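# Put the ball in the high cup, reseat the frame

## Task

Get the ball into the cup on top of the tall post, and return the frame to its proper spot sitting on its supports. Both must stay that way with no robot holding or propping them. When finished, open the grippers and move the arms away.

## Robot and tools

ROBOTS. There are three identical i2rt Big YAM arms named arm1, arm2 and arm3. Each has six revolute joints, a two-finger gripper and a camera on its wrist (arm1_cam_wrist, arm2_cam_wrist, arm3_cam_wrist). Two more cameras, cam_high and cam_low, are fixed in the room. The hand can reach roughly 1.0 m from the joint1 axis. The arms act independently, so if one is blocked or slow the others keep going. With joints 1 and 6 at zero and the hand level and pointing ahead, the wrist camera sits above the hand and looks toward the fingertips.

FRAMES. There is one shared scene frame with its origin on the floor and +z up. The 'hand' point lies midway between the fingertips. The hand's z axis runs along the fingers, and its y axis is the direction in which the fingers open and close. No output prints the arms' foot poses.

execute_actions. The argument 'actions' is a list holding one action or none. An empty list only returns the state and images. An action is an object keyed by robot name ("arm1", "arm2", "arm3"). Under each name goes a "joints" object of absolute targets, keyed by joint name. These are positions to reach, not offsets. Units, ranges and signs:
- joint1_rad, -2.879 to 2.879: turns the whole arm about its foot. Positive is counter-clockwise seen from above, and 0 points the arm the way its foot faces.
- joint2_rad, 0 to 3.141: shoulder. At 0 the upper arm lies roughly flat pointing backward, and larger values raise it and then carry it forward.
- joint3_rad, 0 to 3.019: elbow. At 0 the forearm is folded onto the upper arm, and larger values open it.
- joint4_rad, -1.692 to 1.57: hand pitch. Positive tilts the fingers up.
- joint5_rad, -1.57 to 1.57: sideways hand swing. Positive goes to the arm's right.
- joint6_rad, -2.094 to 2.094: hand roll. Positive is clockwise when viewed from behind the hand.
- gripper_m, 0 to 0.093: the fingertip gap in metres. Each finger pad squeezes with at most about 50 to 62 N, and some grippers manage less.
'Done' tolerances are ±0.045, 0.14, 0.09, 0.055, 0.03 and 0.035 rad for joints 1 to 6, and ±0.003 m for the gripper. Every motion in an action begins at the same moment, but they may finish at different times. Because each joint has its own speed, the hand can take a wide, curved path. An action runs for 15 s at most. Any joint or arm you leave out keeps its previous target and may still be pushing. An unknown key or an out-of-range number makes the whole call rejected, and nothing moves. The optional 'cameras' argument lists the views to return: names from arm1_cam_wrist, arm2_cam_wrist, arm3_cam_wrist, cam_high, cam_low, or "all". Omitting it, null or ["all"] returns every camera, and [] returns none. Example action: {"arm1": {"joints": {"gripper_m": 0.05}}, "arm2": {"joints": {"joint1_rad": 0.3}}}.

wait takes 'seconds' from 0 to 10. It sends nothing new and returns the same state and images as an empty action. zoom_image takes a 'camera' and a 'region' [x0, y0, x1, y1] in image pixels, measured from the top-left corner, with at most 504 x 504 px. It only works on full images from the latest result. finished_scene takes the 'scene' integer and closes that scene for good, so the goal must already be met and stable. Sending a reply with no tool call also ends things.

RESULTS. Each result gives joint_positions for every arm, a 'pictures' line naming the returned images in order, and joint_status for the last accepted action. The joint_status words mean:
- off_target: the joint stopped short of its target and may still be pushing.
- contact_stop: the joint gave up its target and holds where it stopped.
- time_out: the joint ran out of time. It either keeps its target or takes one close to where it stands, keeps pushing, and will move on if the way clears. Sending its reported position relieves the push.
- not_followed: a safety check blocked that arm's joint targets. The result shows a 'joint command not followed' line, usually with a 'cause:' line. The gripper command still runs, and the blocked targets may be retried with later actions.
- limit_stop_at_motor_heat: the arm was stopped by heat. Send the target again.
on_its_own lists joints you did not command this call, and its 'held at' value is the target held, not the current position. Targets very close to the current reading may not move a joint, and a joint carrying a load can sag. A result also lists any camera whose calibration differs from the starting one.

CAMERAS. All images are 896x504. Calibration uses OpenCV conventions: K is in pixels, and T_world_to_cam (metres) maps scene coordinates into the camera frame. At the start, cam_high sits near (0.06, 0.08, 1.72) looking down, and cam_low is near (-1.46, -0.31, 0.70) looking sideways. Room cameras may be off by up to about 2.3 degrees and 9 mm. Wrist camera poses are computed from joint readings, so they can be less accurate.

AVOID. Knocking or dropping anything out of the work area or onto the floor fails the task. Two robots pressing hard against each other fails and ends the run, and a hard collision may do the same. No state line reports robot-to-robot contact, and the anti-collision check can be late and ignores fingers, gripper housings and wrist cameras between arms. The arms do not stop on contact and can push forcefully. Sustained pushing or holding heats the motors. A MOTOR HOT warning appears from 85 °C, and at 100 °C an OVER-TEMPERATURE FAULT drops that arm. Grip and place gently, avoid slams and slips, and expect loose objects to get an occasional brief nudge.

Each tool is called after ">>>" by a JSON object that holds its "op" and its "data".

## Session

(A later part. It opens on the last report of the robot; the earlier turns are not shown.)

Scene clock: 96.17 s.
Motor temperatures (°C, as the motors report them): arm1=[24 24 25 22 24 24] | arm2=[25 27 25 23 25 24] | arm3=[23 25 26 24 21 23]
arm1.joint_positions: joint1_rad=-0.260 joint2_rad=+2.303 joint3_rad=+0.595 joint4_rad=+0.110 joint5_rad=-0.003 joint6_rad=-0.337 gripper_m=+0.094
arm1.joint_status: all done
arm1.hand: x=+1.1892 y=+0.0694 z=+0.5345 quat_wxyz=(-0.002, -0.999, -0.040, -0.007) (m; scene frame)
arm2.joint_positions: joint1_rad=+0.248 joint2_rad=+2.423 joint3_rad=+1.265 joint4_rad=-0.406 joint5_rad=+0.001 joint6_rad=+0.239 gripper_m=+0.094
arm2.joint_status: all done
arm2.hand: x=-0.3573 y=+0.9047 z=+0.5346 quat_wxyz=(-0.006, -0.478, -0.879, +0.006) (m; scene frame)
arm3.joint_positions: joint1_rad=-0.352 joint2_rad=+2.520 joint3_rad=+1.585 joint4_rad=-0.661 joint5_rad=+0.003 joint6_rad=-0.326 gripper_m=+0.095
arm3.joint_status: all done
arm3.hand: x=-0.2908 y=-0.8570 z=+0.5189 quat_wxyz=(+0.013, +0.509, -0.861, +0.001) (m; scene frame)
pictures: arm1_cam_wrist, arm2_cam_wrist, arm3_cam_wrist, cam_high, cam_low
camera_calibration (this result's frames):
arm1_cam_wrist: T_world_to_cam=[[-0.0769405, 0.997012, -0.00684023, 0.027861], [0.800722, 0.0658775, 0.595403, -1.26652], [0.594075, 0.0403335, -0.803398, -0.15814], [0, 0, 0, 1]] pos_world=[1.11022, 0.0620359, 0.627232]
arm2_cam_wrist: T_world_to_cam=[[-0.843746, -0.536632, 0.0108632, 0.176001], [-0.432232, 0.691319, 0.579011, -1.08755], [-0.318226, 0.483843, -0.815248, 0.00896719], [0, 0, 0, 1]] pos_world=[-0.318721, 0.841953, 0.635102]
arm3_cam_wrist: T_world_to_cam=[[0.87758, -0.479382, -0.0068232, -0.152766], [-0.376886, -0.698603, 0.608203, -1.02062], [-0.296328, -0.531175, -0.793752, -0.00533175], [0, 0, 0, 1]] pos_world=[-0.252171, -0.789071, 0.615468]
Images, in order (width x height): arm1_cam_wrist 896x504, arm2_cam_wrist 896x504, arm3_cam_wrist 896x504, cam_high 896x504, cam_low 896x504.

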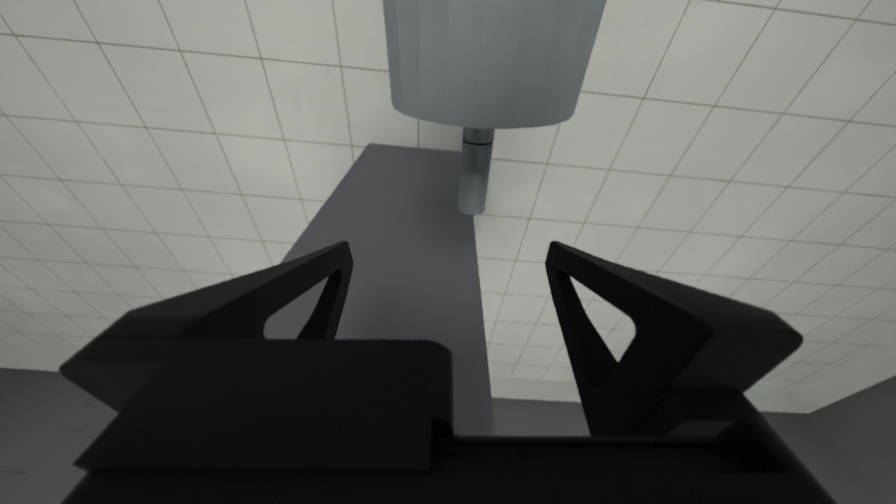

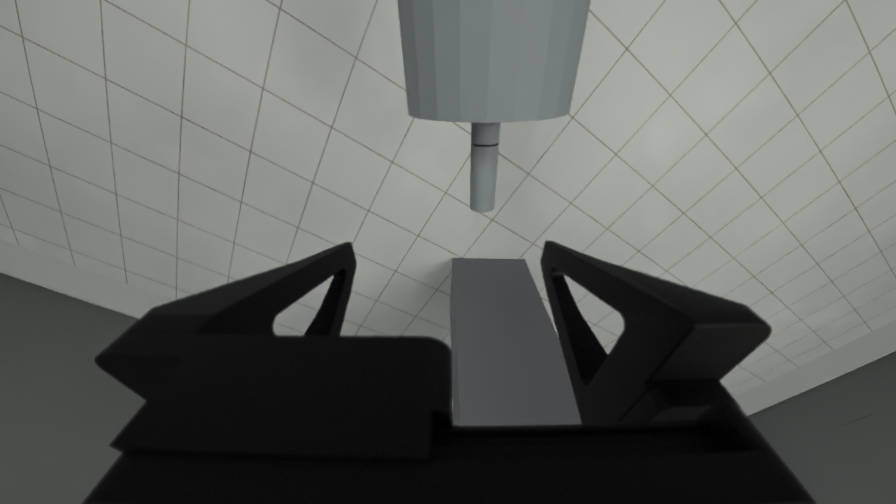

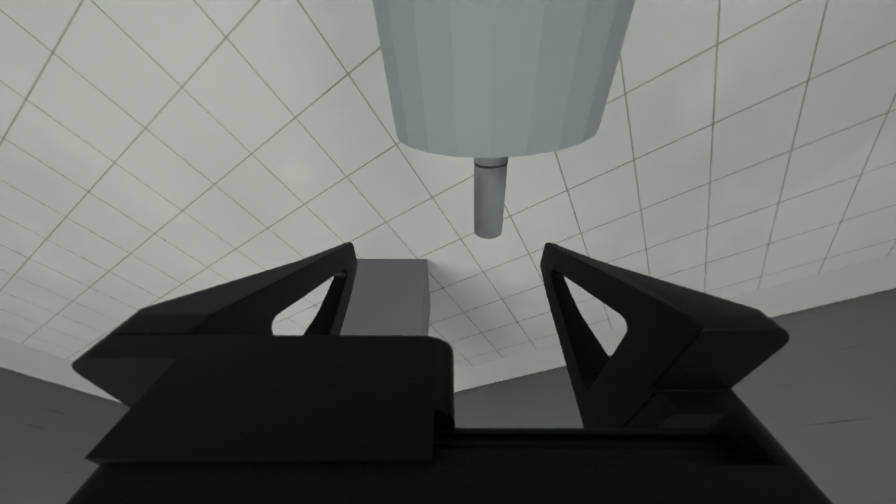

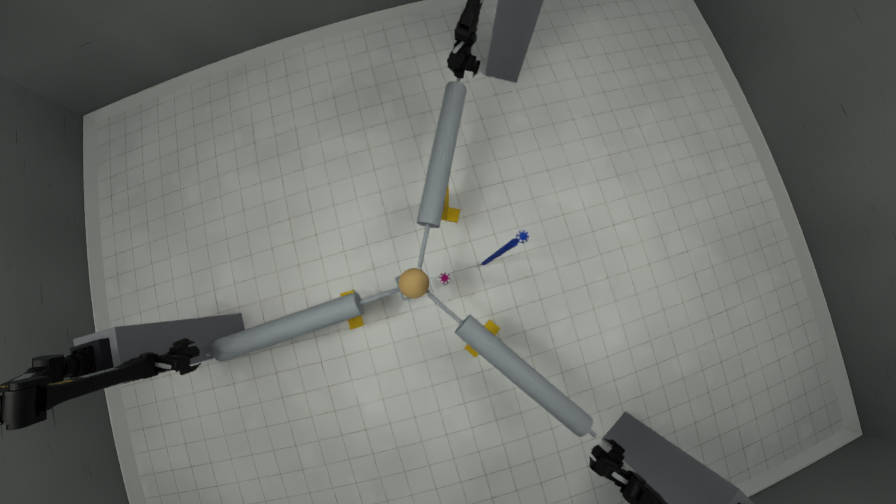

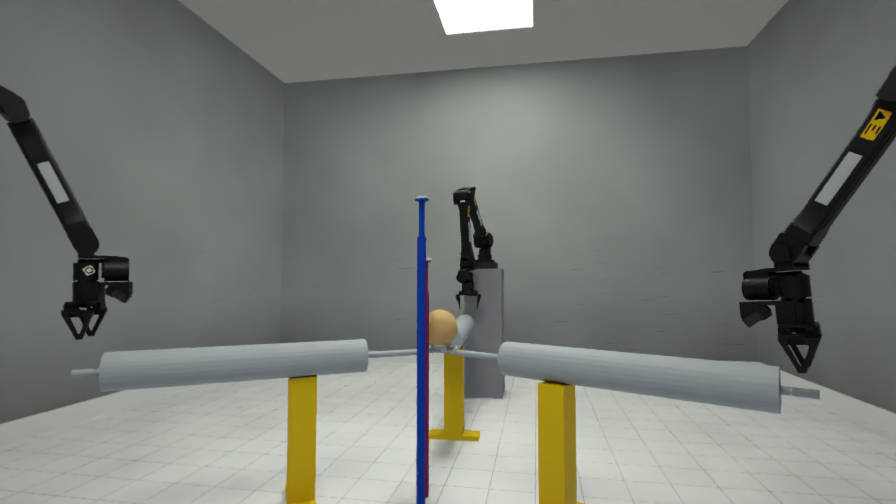

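>>> {"op": "execute_actions", "data": {"actions": [{"arm1":{"joints":{"joint1_rad":-0.325,"joint2_rad":2.44,"joint3_rad":0.65,"joint4_rad":0.19,"joint6_rad":-0.39}},"arm2":{"joints":{"joint1_rad":0.195,"joint2_rad":2.52,"joint3_rad":1.3,"joint4_rad":-0.37,"joint6_rad":0.2}},"arm3":{"joints":{"joint1_rad":-0.395,"joint2_rad":2.58,"joint3_rad":1.61,"joint4_rad":-0.6,"joint6_rad":-0.37}}}], "cameras": []}}

>>> {"op": "execute_actions", "data": {"actions": [{"arm1":{"joints":{"joint2_rad":2.58,"joint3_rad":0.73,"joint4_rad":0.27}},"arm2":{"joints":{"joint2_rad":2.608,"joint3_rad":1.37,"joint4_rad":-0.33}},"arm3":{"joints":{"joint2_rad":2.645,"joint3_rad":1.655,"joint4_rad":-0.555}}}]}}

Scene clock: 103.10 s.
Motor temperatures (°C, as the motors report them): arm1=[24 24 25 22 23 24] | arm2=[25 27 24 23 25 24] | arm3=[23 25 26 24 21 23]
arm1.joint_positions: joint1_rad=-0.322 joint2_rad=+2.442 joint3_rad=+0.656 joint4_rad=+0.176 joint5_rad=-0.002 joint6_rad=-0.377 gripper_m=+0.094
arm1.joint_status: all done
arm1.hand: x=+1.1964 y=+0.0846 z=+0.4953 quat_wxyz=(-0.004, -0.999, -0.029, -0.013) (m; scene frame)
arm2.joint_positions: joint1_rad=+0.200 joint2_rad=+2.518 joint3_rad=+1.284 joint4_rad=-0.385 joint5_rad=+0.001 joint6_rad=+0.211 gripper_m=+0.094
arm2.joint_status: all done
arm2.hand: x=-0.3903 y=+0.9035 z=+0.4922 quat_wxyz=(+0.020, -0.487, -0.873, -0.002) (m; scene frame)
arm3.joint_positions: joint1_rad=-0.389 joint2_rad=+2.547 joint3_rad=+1.585 joint4_rad=-0.613 joint5_rad=+0.003 joint6_rad=-0.357 gripper_m=+0.095
arm3.joint_status: all done
arm3.hand: x=-0.2754 y=-0.8726 z=+0.5034 quat_wxyz=(+0.003, +0.506, -0.863, -0.002) (m; scene frame)
pictures: none
No camera images: the call's "cameras" was empty. Leave "cameras" out to get every camera's image.

Scene clock: 104.07 s.
Motor temperatures (°C, as the motors report them): arm1=[24 24 25 22 23 24] | arm2=[25 27 24 23 25 24] | arm3=[23 25 26 24 21 23]
arm1.joint_positions: joint1_rad=-0.322 joint2_rad=+2.580 joint3_rad=+0.736 joint4_rad=+0.257 joint5_rad=-0.002 joint6_rad=-0.377 gripper_m=+0.094
arm1.joint_status: all done
arm1.hand: x=+1.1885 y=+0.0873 z=+0.4531 quat_wxyz=(+0.000, -1.000, -0.029, -0.002) (m; scene frame)
arm2.joint_positions: joint1_rad=+0.200 joint2_rad=+2.595 joint3_rad=+1.357 joint4_rad=-0.343 joint5_rad=+0.001 joint6_rad=+0.211 gripper_m=+0.094
arm2.joint_status: all done
arm2.hand: x=-0.3770 y=+0.8893 z=+0.4643 quat_wxyz=(+0.002, -0.486, -0.874, +0.004) (m; scene frame)
arm3.joint_positions: joint1_rad=-0.389 joint2_rad=+2.616 joint3_rad=+1.633 joint4_rad=-0.564 joint5_rad=+0.003 joint6_rad=-0.357 gripper_m=+0.095
arm3.joint_status: all done
arm3.hand: x=-0.2681 y=-0.8661 z=+0.4741 quat_wxyz=(-0.010, +0.506, -0.863, -0.004) (m; scene frame)
pictures: arm1_cam_wrist, arm2_cam_wrist, arm3_cam_wrist, cam_high, cam_low
camera_calibration (this result's frames):
arm1_cam_wrist: T_world_to_cam=[[-0.0553454, 0.998461, -0.00340393, -0.018015], [0.808157, 0.0467983, 0.587104, -1.22211], [0.58636, 0.0297426, -0.809504, -0.21099], [0, 0, 0, 1]] pos_world=[1.11038, 0.0814554, 0.546647]
arm2_cam_wrist: T_world_to_cam=[[-0.854334, -0.51952, 0.0146062, 0.130988], [-0.411146, 0.692775, 0.592471, -1.04429], [-0.317919, 0.500163, -0.805459, -0.066172], [0, 0, 0, 1]] pos_world=[-0.338486, 0.824604, 0.563498]
arm3_cam_wrist: T_world_to_cam=[[0.874063, -0.48573, 0.00898632, -0.191295], [-0.403028, -0.714666, 0.571682, -0.994802], [-0.271261, -0.503307, -0.820426, 0.00442616], [0, 0, 0, 1]] pos_world=[-0.232529, -0.801641, 0.57406]
Images, in order (width x height): arm1_cam_wrist 896x504, arm2_cam_wrist 896x504, arm3_cam_wrist 896x504, cam_high 896x504, cam_low 896x504.

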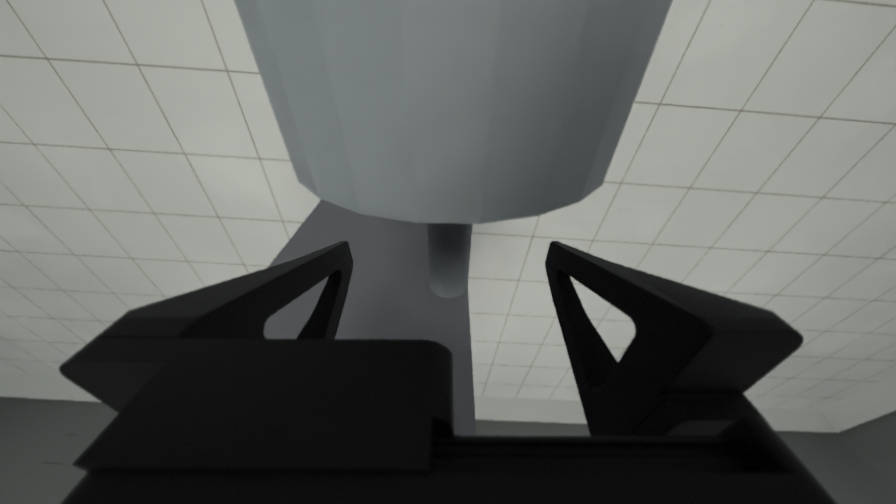

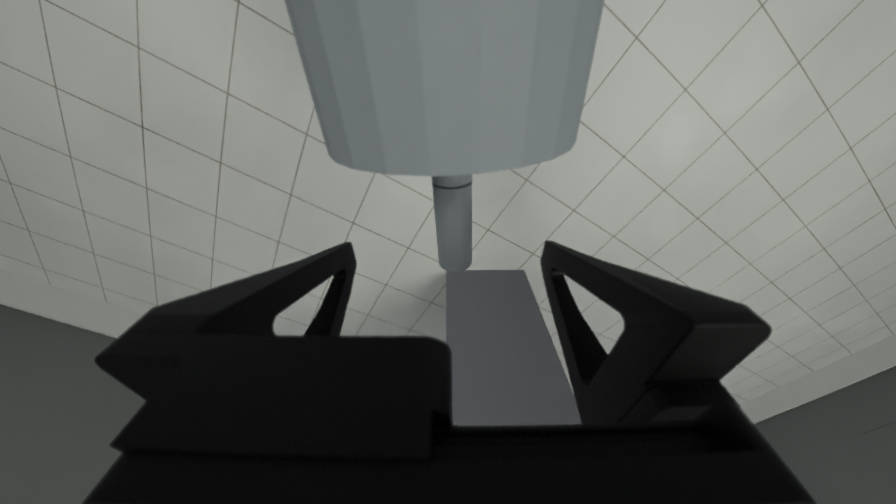

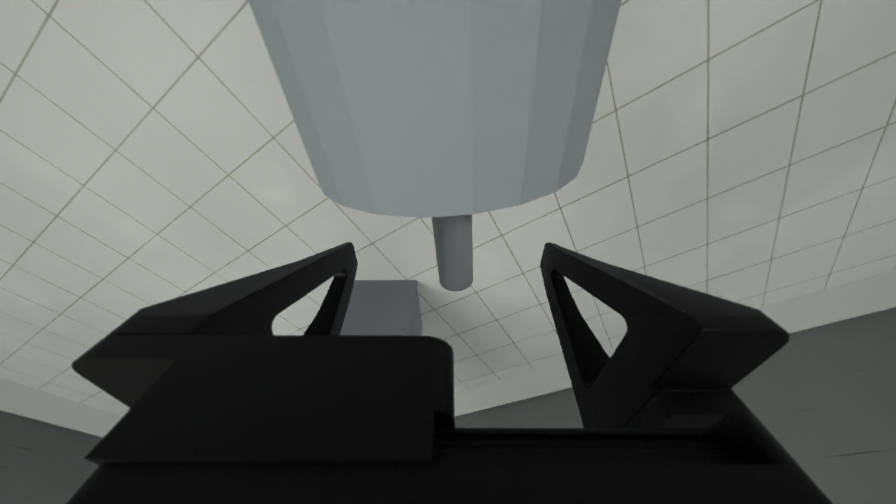

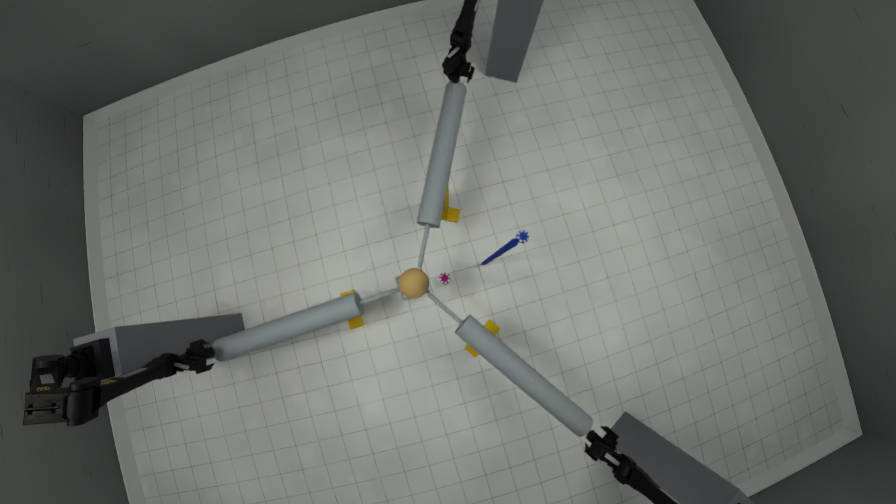

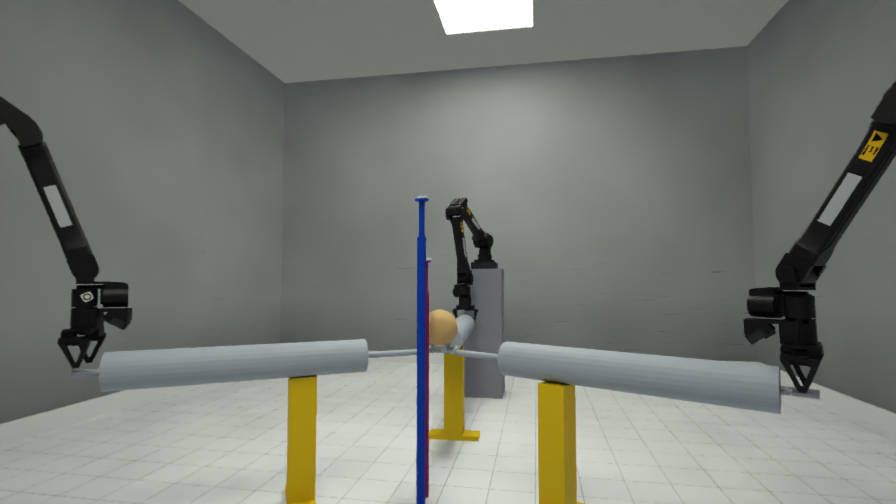

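>>> {"op": "execute_actions", "data": {"actions": [{"arm1":{"joints":{"joint2_rad":2.635,"joint3_rad":0.77}},"arm2":{"joints":{"joint2_rad":2.678,"joint3_rad":1.435}},"arm3":{"joints":{"joint2_rad":2.71,"joint3_rad":1.695}}}], "cameras": ["cam_low","arm1_cam_wrist"]}}

>>> {"op": "execute_actions", "data": {"actions": [{"arm1":{"joints":{"gripper_m":0}},"arm2":{"joints":{"gripper_m":0}},"arm3":{"joints":{"gripper_m":0}}}]}}

Scene clock: 110.53 s.
Motor temperatures (°C, as the motors report them): arm1=[24 24 25 22 23 24] | arm2=[25 27 24 23 25 24] | arm3=[23 25 26 24 21 23]
arm1.joint_positions: joint1_rad=-0.322 joint2_rad=+2.624 joint3_rad=+0.769 joint4_rad=+0.257 joint5_rad=-0.002 joint6_rad=-0.377 gripper_m=+0.094
arm1.joint_status: all done
arm1.hand: x=+1.1895 y=+0.0871 z=+0.4383 quat_wxyz=(-0.002, -1.000, -0.029, -0.007) (m; scene frame)
arm2.joint_positions: joint1_rad=+0.200 joint2_rad=+2.665 joint3_rad=+1.418 joint4_rad=-0.343 joint5_rad=+0.001 joint6_rad=+0.211 gripper_m=+0.094
arm2.joint_status: all done
arm2.hand: x=-0.3745 y=+0.8865 z=+0.4377 quat_wxyz=(+0.007, -0.486, -0.874, +0.002) (m; scene frame)
arm3.joint_positions: joint1_rad=-0.389 joint2_rad=+2.682 joint3_rad=+1.674 joint4_rad=-0.563 joint5_rad=+0.003 joint6_rad=-0.357 gripper_m=+0.095
arm3.joint_status: all done
arm3.hand: x=-0.2729 y=-0.8699 z=+0.4446 quat_wxyz=(+0.001, +0.506, -0.863, -0.002) (m; scene frame)
pictures: arm1_cam_wrist, cam_low
camera_calibration (this result's frames):
arm1_cam_wrist: T_world_to_cam=[[-0.0552473, 0.998443, -0.0077213, -0.0159686], [0.801515, 0.0489594, 0.595967, -1.21037], [0.595417, 0.0267368, -0.802972, -0.236865], [0, 0, 0, 1]] pos_world=[1.11028, 0.0815359, 0.531022]
Images, in order (width x height): arm1_cam_wrist 896x504, cam_low 896x504.

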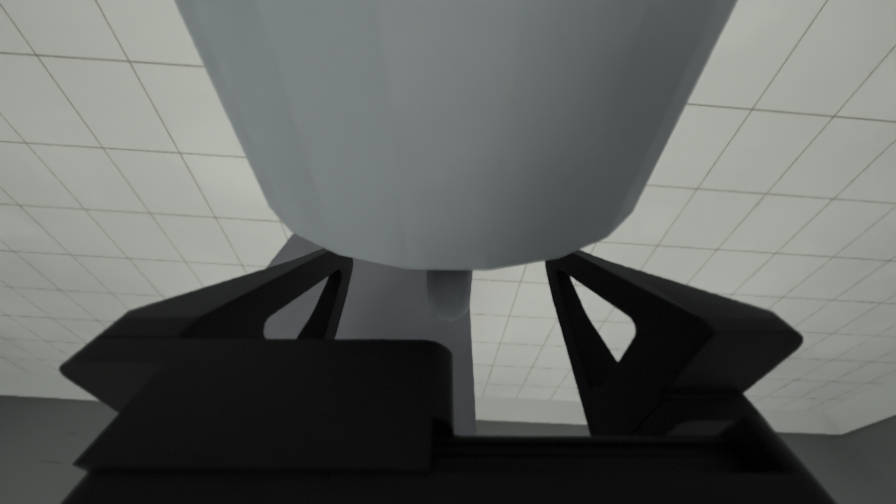

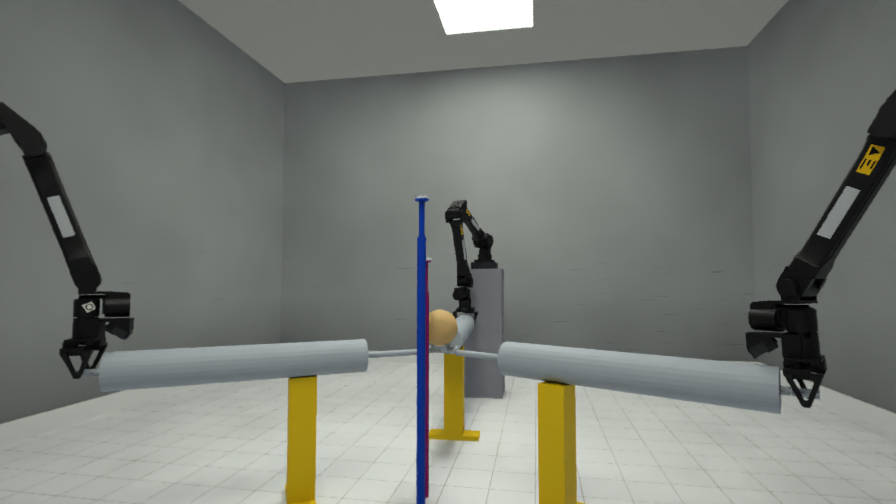

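Scene clock: 111.27 s.
Motor temperatures (°C, as the motors report them): arm1=[24 24 25 22 23 24] | arm2=[25 27 24 23 25 24] | arm3=[23 25 26 24 21 23]
arm1.joint_positions: joint1_rad=-0.322 joint2_rad=+2.625 joint3_rad=+0.769 joint4_rad=+0.258 joint5_rad=-0.009 joint6_rad=-0.377 gripper_m=+0.019
arm1.joint_status: gripper_m off_target (ended at +0.019, target +0.000)
arm1.hand: x=+1.1894 y=+0.0857 z=+0.4380 quat_wxyz=(-0.006, -1.000, -0.030, -0.006) (m; scene frame)
arm2.joint_positions: joint1_rad=+0.200 joint2_rad=+2.665 joint3_rad=+1.418 joint4_rad=-0.343 joint5_rad=+0.004 joint6_rad=+0.201 gripper_m=+0.018
arm2.joint_status: gripper_m off_target (ended at +0.018, target +0.000)
arm2.hand: x=-0.3748 y=+0.8861 z=+0.4377 quat_wxyz=(+0.007, -0.482, -0.876, +0.004) (m; scene frame)
arm3.joint_positions: joint1_rad=-0.391 joint2_rad=+2.682 joint3_rad=+1.674 joint4_rad=-0.560 joint5_rad=+0.006 joint6_rad=-0.400 gripper_m=+0.019
arm3.joint_status: gripper_m off_target (ended at +0.019, target +0.000)
arm3.hand: x=-0.2713 y=-0.8704 z=+0.4447 quat_wxyz=(+0.000, +0.524, -0.852, -0.001) (m; scene frame)
pictures: arm1_cam_wrist, arm2_cam_wrist, arm3_cam_wrist, cam_high, cam_low
camera_calibration (this result's frames):
arm1_cam_wrist: T_world_to_cam=[[-0.0559162, 0.998329, -0.0146079, -0.0107613], [0.802616, 0.0536472, 0.594079, -1.21095], [0.59387, 0.0214941, -0.804274, -0.234156], [0, 0, 0, 1]] pos_world=[1.11039, 0.0807405, 0.530919]
arm2_cam_wrist: T_world_to_cam=[[-0.849022, -0.528004, 0.0193258, 0.138959], [-0.413176, 0.686289, 0.598576, -1.02313], [-0.329314, 0.50022, -0.800833, -0.0915809], [0, 0, 0, 1]] pos_world=[-0.334914, 0.821347, 0.536398]
arm3_cam_wrist: T_world_to_cam=[[0.89381, -0.448422, 0.00465284, -0.150587], [-0.365074, -0.721573, 0.588263, -0.985457], [-0.260433, -0.527494, -0.808657, -0.0460253], [0, 0, 0, 1]] pos_world=[-0.237155, -0.802884, 0.54319]
Images, in order (width x height): arm1_cam_wrist 896x504, arm2_cam_wrist 896x504, arm3_cam_wrist 896x504, cam_high 896x504, cam_low 896x504.

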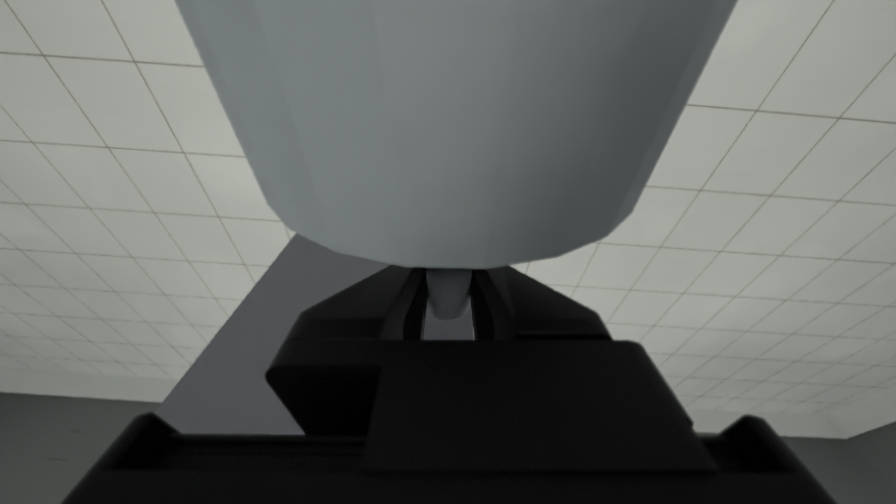

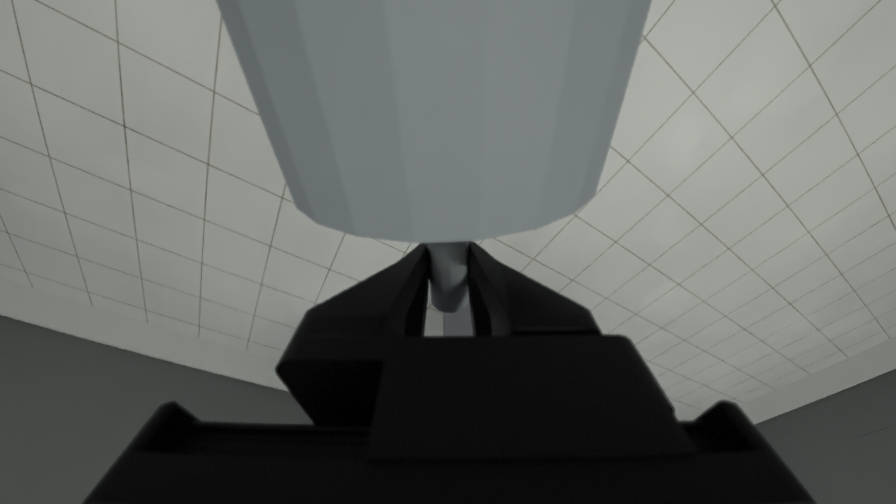

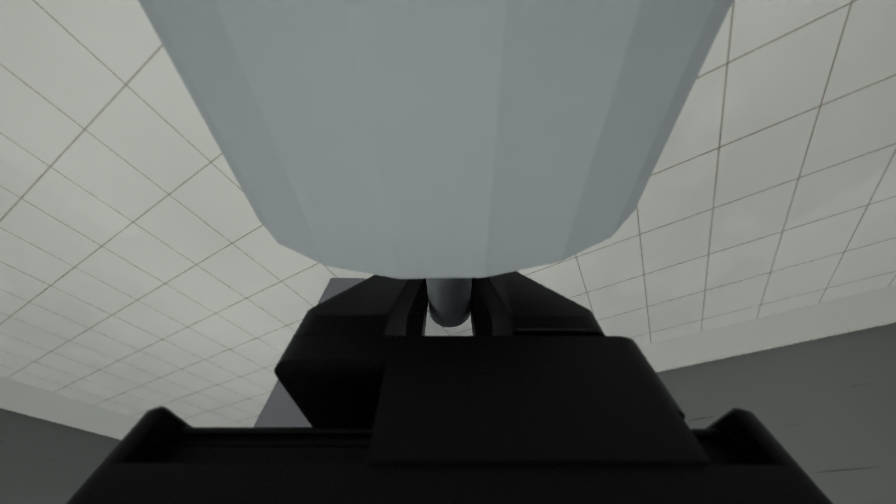

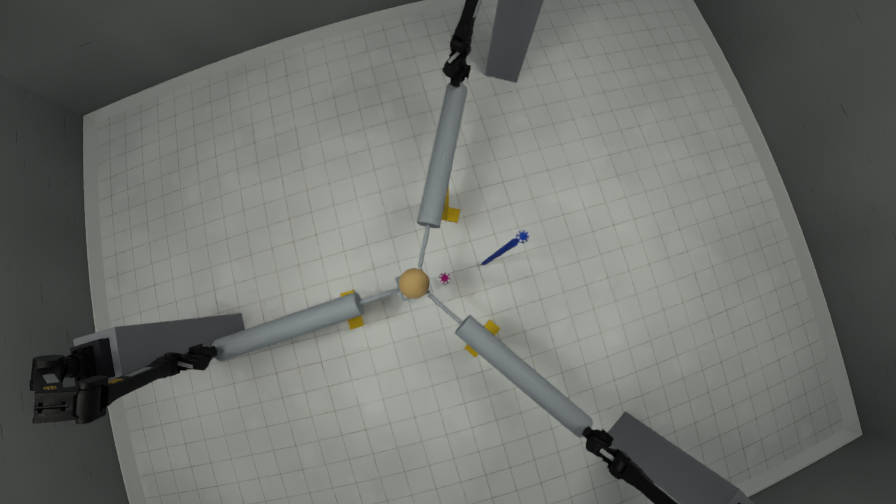

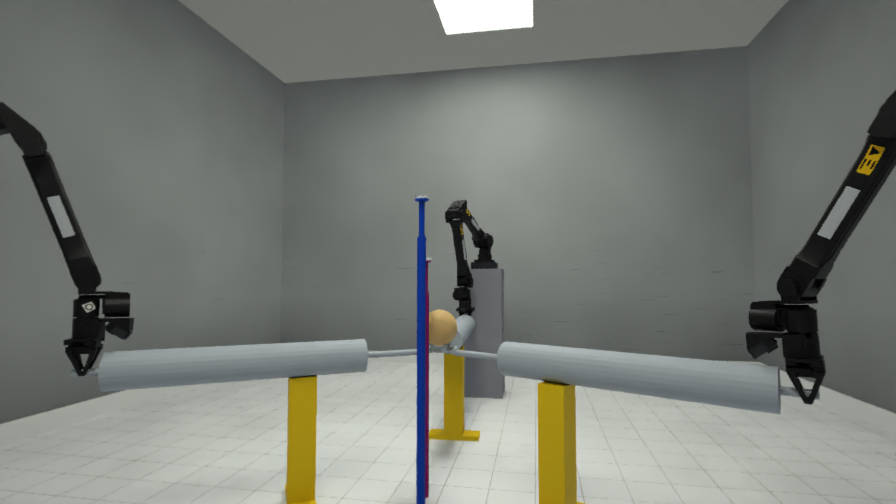

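>>> {"op": "execute_actions", "data": {"actions": [{"arm1":{"joints":{"joint2_rad":2.419,"joint3_rad":0.662,"joint4_rad":0.18}},"arm2":{"joints":{"joint2_rad":2.5,"joint3_rad":1.333,"joint4_rad":-0.4}},"arm3":{"joints":{"joint2_rad":2.525,"joint3_rad":1.6,"joint4_rad":-0.625,"joint6_rad":-0.4}}}], "cameras": ["cam_low"]}}

>>> {"op": "execute_actions", "data": {"actions": [{"arm1":{"joints":{"joint2_rad":2.2,"joint3_rad":0.58,"joint4_rad":0.04}},"arm2":{"joints":{"joint2_rad":2.36,"joint3_rad":1.27,"joint4_rad":-0.48}},"arm3":{"joints":{"joint2_rad":2.4,"joint3_rad":1.55,"joint4_rad":-0.7}}}], "cameras": ["cam_low","cam_high"]}}

Scene clock: 126.90 s.
Motor temperatures (°C, as the motors report them): arm1=[24 24 25 22 23 24] | arm2=[25 27 24 23 25 24] | arm3=[23 25 26 24 21 23]
arm1.joint_positions: joint1_rad=-0.322 joint2_rad=+2.445 joint3_rad=+0.668 joint4_rad=+0.189 joint5_rad=-0.005 joint6_rad=-0.377 gripper_m=+0.019
arm1.joint_status: all done
arm1.hand: x=+1.1870 y=+0.0871 z=+0.4935 quat_wxyz=(-0.002, -1.000, -0.030, -0.002) (m; scene frame)
arm2.joint_positions: joint1_rad=+0.192 joint2_rad=+2.528 joint3_rad=+1.330 joint4_rad=-0.393 joint5_rad=+0.002 joint6_rad=+0.193 gripper_m=+0.018
arm2.joint_status: all done
arm2.hand: x=-0.3785 y=+0.8853 z=+0.4934 quat_wxyz=(+0.007, -0.482, -0.876, +0.002) (m; scene frame)
arm3.joint_positions: joint1_rad=-0.389 joint2_rad=+2.569 joint3_rad=+1.604 joint4_rad=-0.611 joint5_rad=+0.001 joint6_rad=-0.409 gripper_m=+0.019
arm3.joint_status: all done
arm3.hand: x=-0.2742 y=-0.8708 z=+0.4949 quat_wxyz=(+0.003, +0.528, -0.849, -0.002) (m; scene frame)
pictures: cam_low
Images, in order (width x height): cam_low 896x504.

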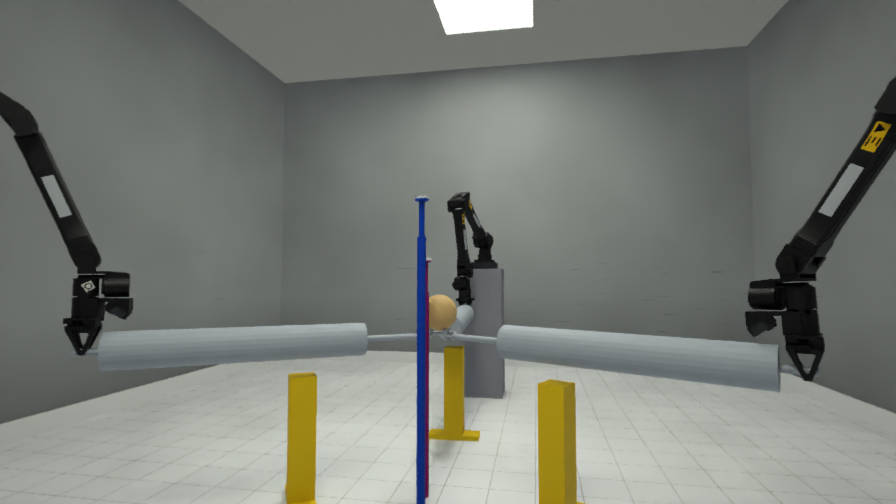

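Scene clock: 127.80 s.
Motor temperatures (°C, as the motors report them): arm1=[24 24 25 22 23 24] | arm2=[25 27 24 23 25 24] | arm3=[23 25 26 24 21 23]
arm1.joint_positions: joint1_rad=-0.322 joint2_rad=+2.224 joint3_rad=+0.580 joint4_rad=+0.052 joint5_rad=-0.004 joint6_rad=-0.377 gripper_m=+0.019
arm1.joint_status: all done
arm1.hand: x=+1.1887 y=+0.0865 z=+0.5550 quat_wxyz=(-0.002, -1.000, -0.030, -0.004) (m; scene frame)
arm2.joint_positions: joint1_rad=+0.192 joint2_rad=+2.382 joint3_rad=+1.268 joint4_rad=-0.473 joint5_rad=+0.000 joint6_rad=+0.193 gripper_m=+0.018
arm2.joint_status: all done
arm2.hand: x=-0.3766 y=+0.8840 z=+0.5552 quat_wxyz=(+0.005, -0.482, -0.876, +0.002) (m; scene frame)
arm3.joint_positions: joint1_rad=-0.391 joint2_rad=+2.443 joint3_rad=+1.551 joint4_rad=-0.688 joint5_rad=+0.001 joint6_rad=-0.411 gripper_m=+0.019
arm3.joint_status: all done
arm3.hand: x=-0.2734 y=-0.8721 z=+0.5550 quat_wxyz=(+0.006, +0.528, -0.849, -0.002) (m; scene frame)
pictures: cam_high, cam_low
Images, in order (width x height): cam_high 896x504, cam_low 896x504.

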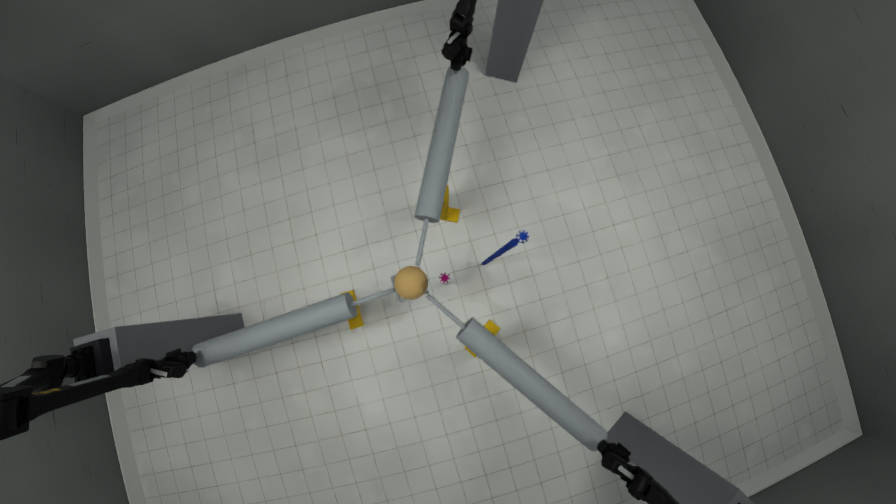

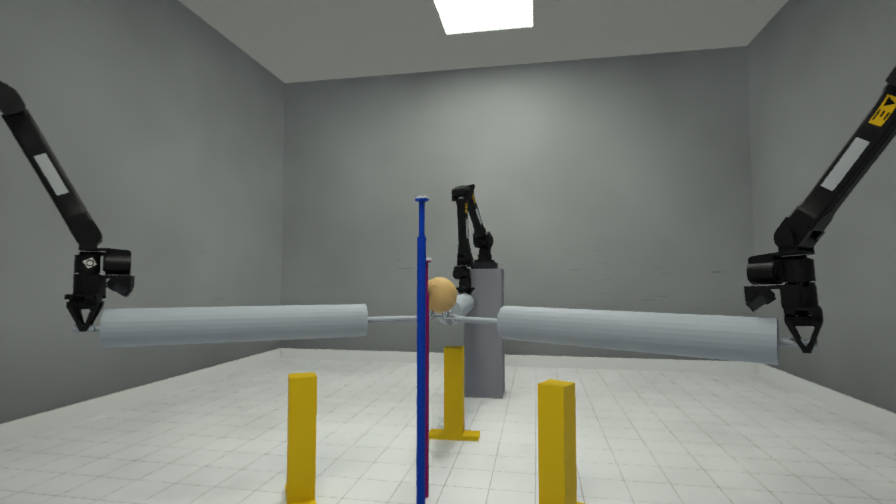

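>>> {"op": "execute_actions", "data": {"actions": [{"arm1":{"joints":{"joint2_rad":1.945,"joint3_rad":0.529,"joint4_rad":-0.15}},"arm2":{"joints":{"joint2_rad":2.215,"joint3_rad":1.232,"joint4_rad":-0.58}},"arm3":{"joints":{"joint2_rad":2.275,"joint3_rad":1.526,"joint4_rad":-0.795}}}], "cameras": []}}

>>> {"op": "execute_actions", "data": {"actions": [{"arm1":{"joints":{"joint2_rad":1.705,"joint3_rad":0.514,"joint4_rad":-0.375}},"arm2":{"joints":{"joint2_rad":2.085,"joint3_rad":1.218,"joint4_rad":-0.695}},"arm3":{"joints":{"joint2_rad":2.17,"joint3_rad":1.526,"joint4_rad":-0.895}}}], "cameras": []}}

>>> {"op": "execute_actions", "data": {"actions": [{"arm1":{"joints":{"joint2_rad":1.49,"joint3_rad":0.545,"joint4_rad":-0.615}},"arm2":{"joints":{"joint2_rad":1.97,"joint3_rad":1.24,"joint4_rad":-0.82}},"arm3":{"joints":{"joint2_rad":2.08,"joint3_rad":1.565,"joint4_rad":-1.01}}}], "cameras": []}}

>>> {"op": "execute_actions", "data": {"actions": [{"arm1":{"joints":{"joint2_rad":1.315,"joint3_rad":0.605,"joint4_rad":-0.845}},"arm2":{"joints":{"joint2_rad":1.87,"joint3_rad":1.28,"joint4_rad":-0.955}},"arm3":{"joints":{"joint2_rad":2.0,"joint3_rad":1.62,"joint4_rad":-1.135}}}], "cameras": ["cam_low","cam_high"]}}

Scene clock: 136.27 s.
Motor temperatures (°C, as the motors report them): arm1=[24 24 25 22 23 24] | arm2=[25 28 23 23 25 24] | arm3=[23 26 26 24 21 23]
arm1.joint_positions: joint1_rad=-0.322 joint2_rad=+1.972 joint3_rad=+0.521 joint4_rad=-0.140 joint5_rad=-0.002 joint6_rad=-0.377 gripper_m=+0.019
arm1.joint_status: all done
arm1.hand: x=+1.1894 y=+0.0865 z=+0.6194 quat_wxyz=(-0.001, -1.000, -0.030, -0.004) (m; scene frame)
arm2.joint_positions: joint1_rad=+0.192 joint2_rad=+2.237 joint3_rad=+1.228 joint4_rad=-0.575 joint5_rad=+0.000 joint6_rad=+0.193 gripper_m=+0.018
arm2.joint_status: all done
arm2.hand: x=-0.3756 y=+0.8835 z=+0.6188 quat_wxyz=(+0.004, -0.482, -0.876, +0.002) (m; scene frame)
arm3.joint_positions: joint1_rad=-0.391 joint2_rad=+2.321 joint3_rad=+1.521 joint4_rad=-0.789 joint5_rad=+0.000 joint6_rad=-0.411 gripper_m=+0.019
arm3.joint_status: all done
arm3.hand: x=-0.2745 y=-0.8730 z=+0.6174 quat_wxyz=(+0.010, +0.528, -0.849, -0.002) (m; scene frame)
pictures: none
No camera images: the call's "cameras" was empty. Leave "cameras" out to get every camera's image.

Scene clock: 137.17 s.
Motor temperatures (°C, as the motors report them): arm1=[24 24 25 22 23 24] | arm2=[25 28 24 23 25 24] | arm3=[23 26 26 24 21 23]
arm1.joint_positions: joint1_rad=-0.322 joint2_rad=+1.729 joint3_rad=+0.502 joint4_rad=-0.364 joint5_rad=+0.000 joint6_rad=-0.377 gripper_m=+0.019
arm1.joint_status: all done
arm1.hand: x=+1.1901 y=+0.0865 z=+0.6804 quat_wxyz=(+0.000, -1.000, -0.030, -0.004) (m; scene frame)
arm2.joint_positions: joint1_rad=+0.192 joint2_rad=+2.107 joint3_rad=+1.214 joint4_rad=-0.691 joint5_rad=-0.001 joint6_rad=+0.192 gripper_m=+0.018
arm2.joint_status: all done
arm2.hand: x=-0.3746 y=+0.8833 z=+0.6802 quat_wxyz=(+0.003, -0.482, -0.876, +0.002) (m; scene frame)
arm3.joint_positions: joint1_rad=-0.390 joint2_rad=+2.221 joint3_rad=+1.517 joint4_rad=-0.892 joint5_rad=-0.003 joint6_rad=-0.411 gripper_m=+0.019
arm3.joint_status: all done
arm3.hand: x=-0.2755 y=-0.8733 z=+0.6740 quat_wxyz=(+0.014, +0.529, -0.849, -0.003) (m; scene frame)
pictures: none
No camera images: the call's "cameras" was empty. Leave "cameras" out to get every camera's image.

Scene clock: 138.20 s.
Motor temperatures (°C, as the motors report them): arm1=[24 24 25 22 23 24] | arm2=[25 28 24 23 25 24] | arm3=[23 26 26 24 21 23]
arm1.joint_positions: joint1_rad=-0.322 joint2_rad=+1.505 joint3_rad=+0.518 joint4_rad=-0.591 joint5_rad=-0.004 joint6_rad=-0.377 gripper_m=+0.019
arm1.joint_status: all done
arm1.hand: x=+1.1898 y=+0.0856 z=+0.7403 quat_wxyz=(+0.001, -1.000, -0.030, +0.003) (m; scene frame)
arm2.joint_positions: joint1_rad=+0.192 joint2_rad=+1.985 joint3_rad=+1.214 joint4_rad=-0.804 joint5_rad=+0.001 joint6_rad=+0.192 gripper_m=+0.018
arm2.joint_status: all done
arm2.hand: x=-0.3755 y=+0.8844 z=+0.7397 quat_wxyz=(-0.001, -0.482, -0.876, +0.004) (m; scene frame)
arm3.joint_positions: joint1_rad=-0.386 joint2_rad=+2.120 joint3_rad=+1.517 joint4_rad=-0.990 joint5_rad=-0.006 joint6_rad=-0.411 gripper_m=+0.019
arm3.joint_status: all done
arm3.hand: x=-0.2799 y=-0.8736 z=+0.7317 quat_wxyz=(+0.013, +0.531, -0.848, -0.005) (m; scene frame)
pictures: none
No camera images: the call's "cameras" was empty. Leave "cameras" out to get every camera's image.

Scene clock: 139.13 s.
Motor temperatures (°C, as the motors report them): arm1=[24 24 25 22 23 24] | arm2=[25 28 24 23 25 24] | arm3=[23 26 27 24 21 23]
arm1.joint_positions: joint1_rad=-0.322 joint2_rad=+1.326 joint3_rad=+0.568 joint4_rad=-0.814 joint5_rad=+0.000 joint6_rad=-0.377 gripper_m=+0.019
arm1.joint_status: all done
arm1.hand: x=+1.1912 y=+0.0857 z=+0.7977 quat_wxyz=(+0.003, -1.000, -0.030, +0.004) (m; scene frame)
arm2.joint_positions: joint1_rad=+0.192 joint2_rad=+1.884 joint3_rad=+1.241 joint4_rad=-0.922 joint5_rad=+0.001 joint6_rad=+0.192 gripper_m=+0.018
arm2.joint_status: all done
arm2.hand: x=-0.3750 y=+0.8845 z=+0.7968 quat_wxyz=(-0.005, -0.482, -0.876, +0.006) (m; scene frame)
arm3.joint_positions: joint1_rad=-0.385 joint2_rad=+2.047 joint3_rad=+1.562 joint4_rad=-1.119 joint5_rad=-0.010 joint6_rad=-0.411 gripper_m=+0.019
arm3.joint_status: all done
arm3.hand: x=-0.2810 y=-0.8739 z=+0.7882 quat_wxyz=(+0.018, +0.531, -0.847, -0.006) (m; scene frame)
pictures: cam_high, cam_low
Images, in order (width x height): cam_high 896x504, cam_low 896x504.

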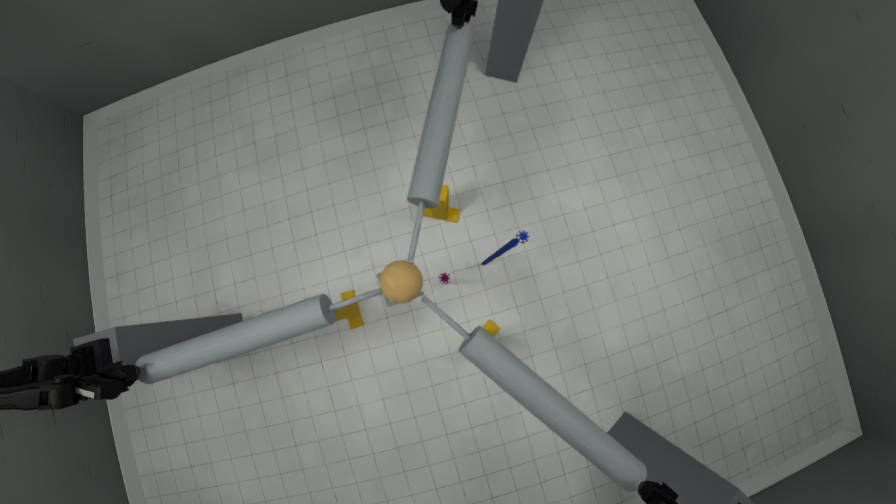

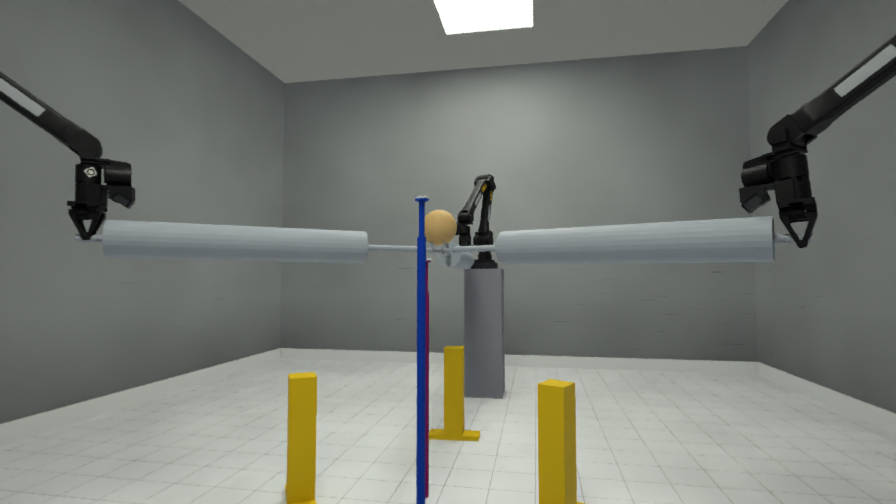

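>>> {"op": "execute_actions", "data": {"actions": [{"arm1":{"joints":{"joint1_rad":-0.25,"joint2_rad":1.375,"joint3_rad":0.84,"joint4_rad":-1.01,"joint6_rad":-0.3}},"arm2":{"joints":{"joint1_rad":0.085,"joint2_rad":1.72,"joint3_rad":1.21,"joint4_rad":-1.04,"joint6_rad":0.08}},"arm3":{"joints":{"joint1_rad":-0.31,"joint2_rad":1.83,"joint3_rad":1.495,"joint4_rad":-1.19,"joint6_rad":-0.33}}}], "cameras": []}}

>>> {"op": "execute_actions", "data": {"actions": [{"arm1":{"joints":{"joint1_rad":-0.197,"joint2_rad":1.455,"joint3_rad":1.07,"joint4_rad":-1.16,"joint6_rad":-0.245}},"arm2":{"joints":{"joint1_rad":-0.035,"joint2_rad":1.59,"joint3_rad":1.185,"joint4_rad":-1.145,"joint6_rad":-0.04}},"arm3":{"joints":{"joint1_rad":-0.228,"joint2_rad":1.68,"joint3_rad":1.415,"joint4_rad":-1.265,"joint6_rad":-0.245}}}], "cameras": []}}

>>> {"op": "execute_actions", "data": {"actions": [{"arm1":{"joints":{"joint1_rad":-0.158,"joint2_rad":1.56,"joint3_rad":1.305,"joint4_rad":-1.28,"joint6_rad":-0.205}},"arm2":{"joints":{"joint1_rad":-0.175,"joint2_rad":1.495,"joint3_rad":1.19,"joint4_rad":-1.24,"joint6_rad":-0.18}},"arm3":{"joints":{"joint1_rad":-0.127,"joint2_rad":1.55,"joint3_rad":1.36,"joint4_rad":-1.34,"joint6_rad":-0.145}}}], "cameras": ["cam_low","cam_high"]}}

Scene clock: 167.03 s.
Motor temperatures (°C, as the motors report them): arm1=[24 24 28 22 23 24] | arm2=[25 28 27 23 25 24] | arm3=[23 27 32 24 22 23]
arm1.joint_positions: joint1_rad=-0.262 joint2_rad=+1.386 joint3_rad=+0.779 joint4_rad=-0.990 joint5_rad=+0.002 joint6_rad=-0.312 gripper_m=+0.019
arm1.joint_status: all done
arm1.hand: x=+1.1351 y=+0.0837 z=+0.8441 quat_wxyz=(+0.001, -1.000, -0.027, -0.008) (m; scene frame)
arm2.joint_positions: joint1_rad=+0.096 joint2_rad=+1.740 joint3_rad=+1.199 joint4_rad=-1.040 joint5_rad=-0.001 joint6_rad=+0.089 gripper_m=+0.018
arm2.joint_status: all done
arm2.hand: x=-0.4320 y=+0.8793 z=+0.8520 quat_wxyz=(+0.002, -0.479, -0.878, +0.002) (m; scene frame)
arm3.joint_positions: joint1_rad=-0.320 joint2_rad=+1.873 joint3_rad=+1.469 joint4_rad=-1.206 joint5_rad=-0.002 joint6_rad=-0.350 gripper_m=+0.019
arm3.joint_status: all done
arm3.hand: x=-0.3375 y=-0.8784 z=+0.8522 quat_wxyz=(+0.021, +0.533, -0.846, +0.000) (m; scene frame)
pictures: none
No camera images: the call's "cameras" was empty. Leave "cameras" out to get every camera's image.

Scene clock: 168.27 s.
Motor temperatures (°C, as the motors report them): arm1=[24 24 28 22 23 24] | arm2=[25 28 27 23 25 24] | arm3=[23 27 32 24 22 23]
arm1.joint_positions: joint1_rad=-0.208 joint2_rad=+1.473 joint3_rad=+1.006 joint4_rad=-1.138 joint5_rad=+0.004 joint6_rad=-0.257 gripper_m=+0.019
arm1.joint_status: all done
arm1.hand: x=+1.0743 y=+0.0783 z=+0.8893 quat_wxyz=(+0.001, -1.000, -0.026, -0.012) (m; scene frame)
arm2.joint_positions: joint1_rad=-0.021 joint2_rad=+1.608 joint3_rad=+1.172 joint4_rad=-1.145 joint5_rad=+0.000 joint6_rad=-0.029 gripper_m=+0.018
arm2.joint_status: all done
arm2.hand: x=-0.4938 y=+0.8737 z=+0.9014 quat_wxyz=(+0.002, -0.478, -0.878, +0.002) (m; scene frame)
arm3.joint_positions: joint1_rad=-0.239 joint2_rad=+1.717 joint3_rad=+1.383 joint4_rad=-1.287 joint5_rad=+0.000 joint6_rad=-0.272 gripper_m=+0.019
arm3.joint_status: all done
arm3.hand: x=-0.4005 y=-0.8850 z=+0.9012 quat_wxyz=(+0.025, +0.534, -0.845, +0.003) (m; scene frame)
pictures: none
No camera images: the call's "cameras" was empty. Leave "cameras" out to get every camera's image.

Scene clock: 169.47 s.
Motor temperatures (°C, as the motors report them): arm1=[24 24 29 22 23 24] | arm2=[25 28 27 23 25 24] | arm3=[23 27 31 24 22 23]
arm1.joint_positions: joint1_rad=-0.173 joint2_rad=+1.582 joint3_rad=+1.236 joint4_rad=-1.259 joint5_rad=+0.004 joint6_rad=-0.221 gripper_m=+0.019
arm1.joint_status: all done
arm1.hand: x=+1.0130 y=+0.0750 z=+0.9272 quat_wxyz=(+0.002, -1.000, -0.026, -0.012) (m; scene frame)
arm2.joint_positions: joint1_rad=-0.157 joint2_rad=+1.513 joint3_rad=+1.172 joint4_rad=-1.246 joint5_rad=-0.001 joint6_rad=-0.167 gripper_m=+0.018
arm2.joint_status: all done
arm2.hand: x=-0.5573 y=+0.8680 z=+0.9410 quat_wxyz=(+0.003, -0.478, -0.879, -0.001) (m; scene frame)
arm3.joint_positions: joint1_rad=-0.141 joint2_rad=+1.580 joint3_rad=+1.324 joint4_rad=-1.372 joint5_rad=+0.001 joint6_rad=-0.175 gripper_m=+0.019
arm3.joint_status: all done
arm3.hand: x=-0.4634 y=-0.8912 z=+0.9433 quat_wxyz=(+0.028, +0.534, -0.845, +0.008) (m; scene frame)
pictures: cam_high, cam_low
Images, in order (width x height): cam_high 896x504, cam_low 896x504.

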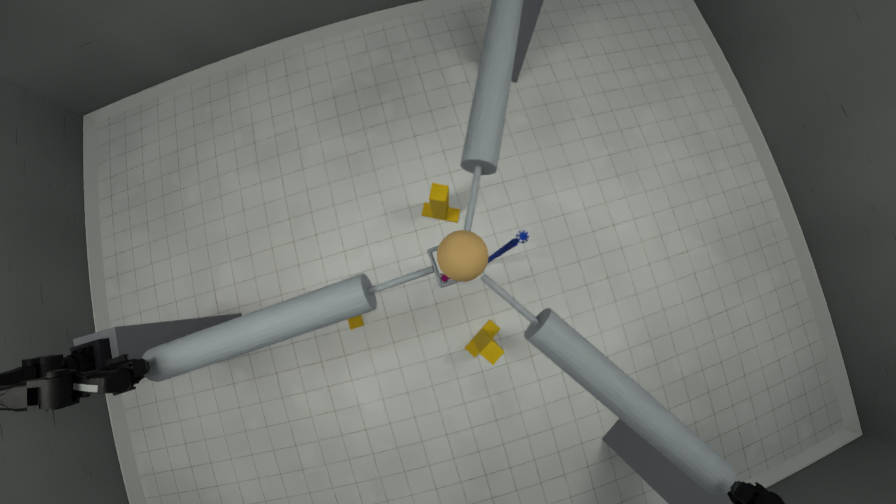

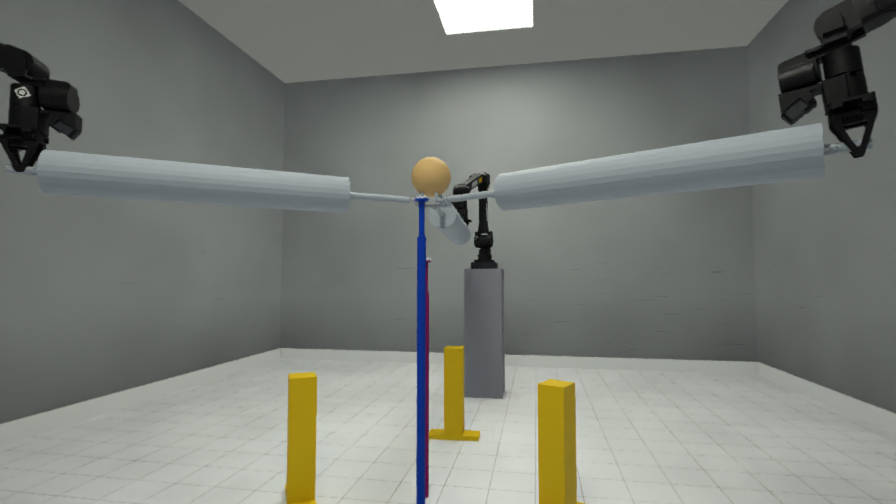

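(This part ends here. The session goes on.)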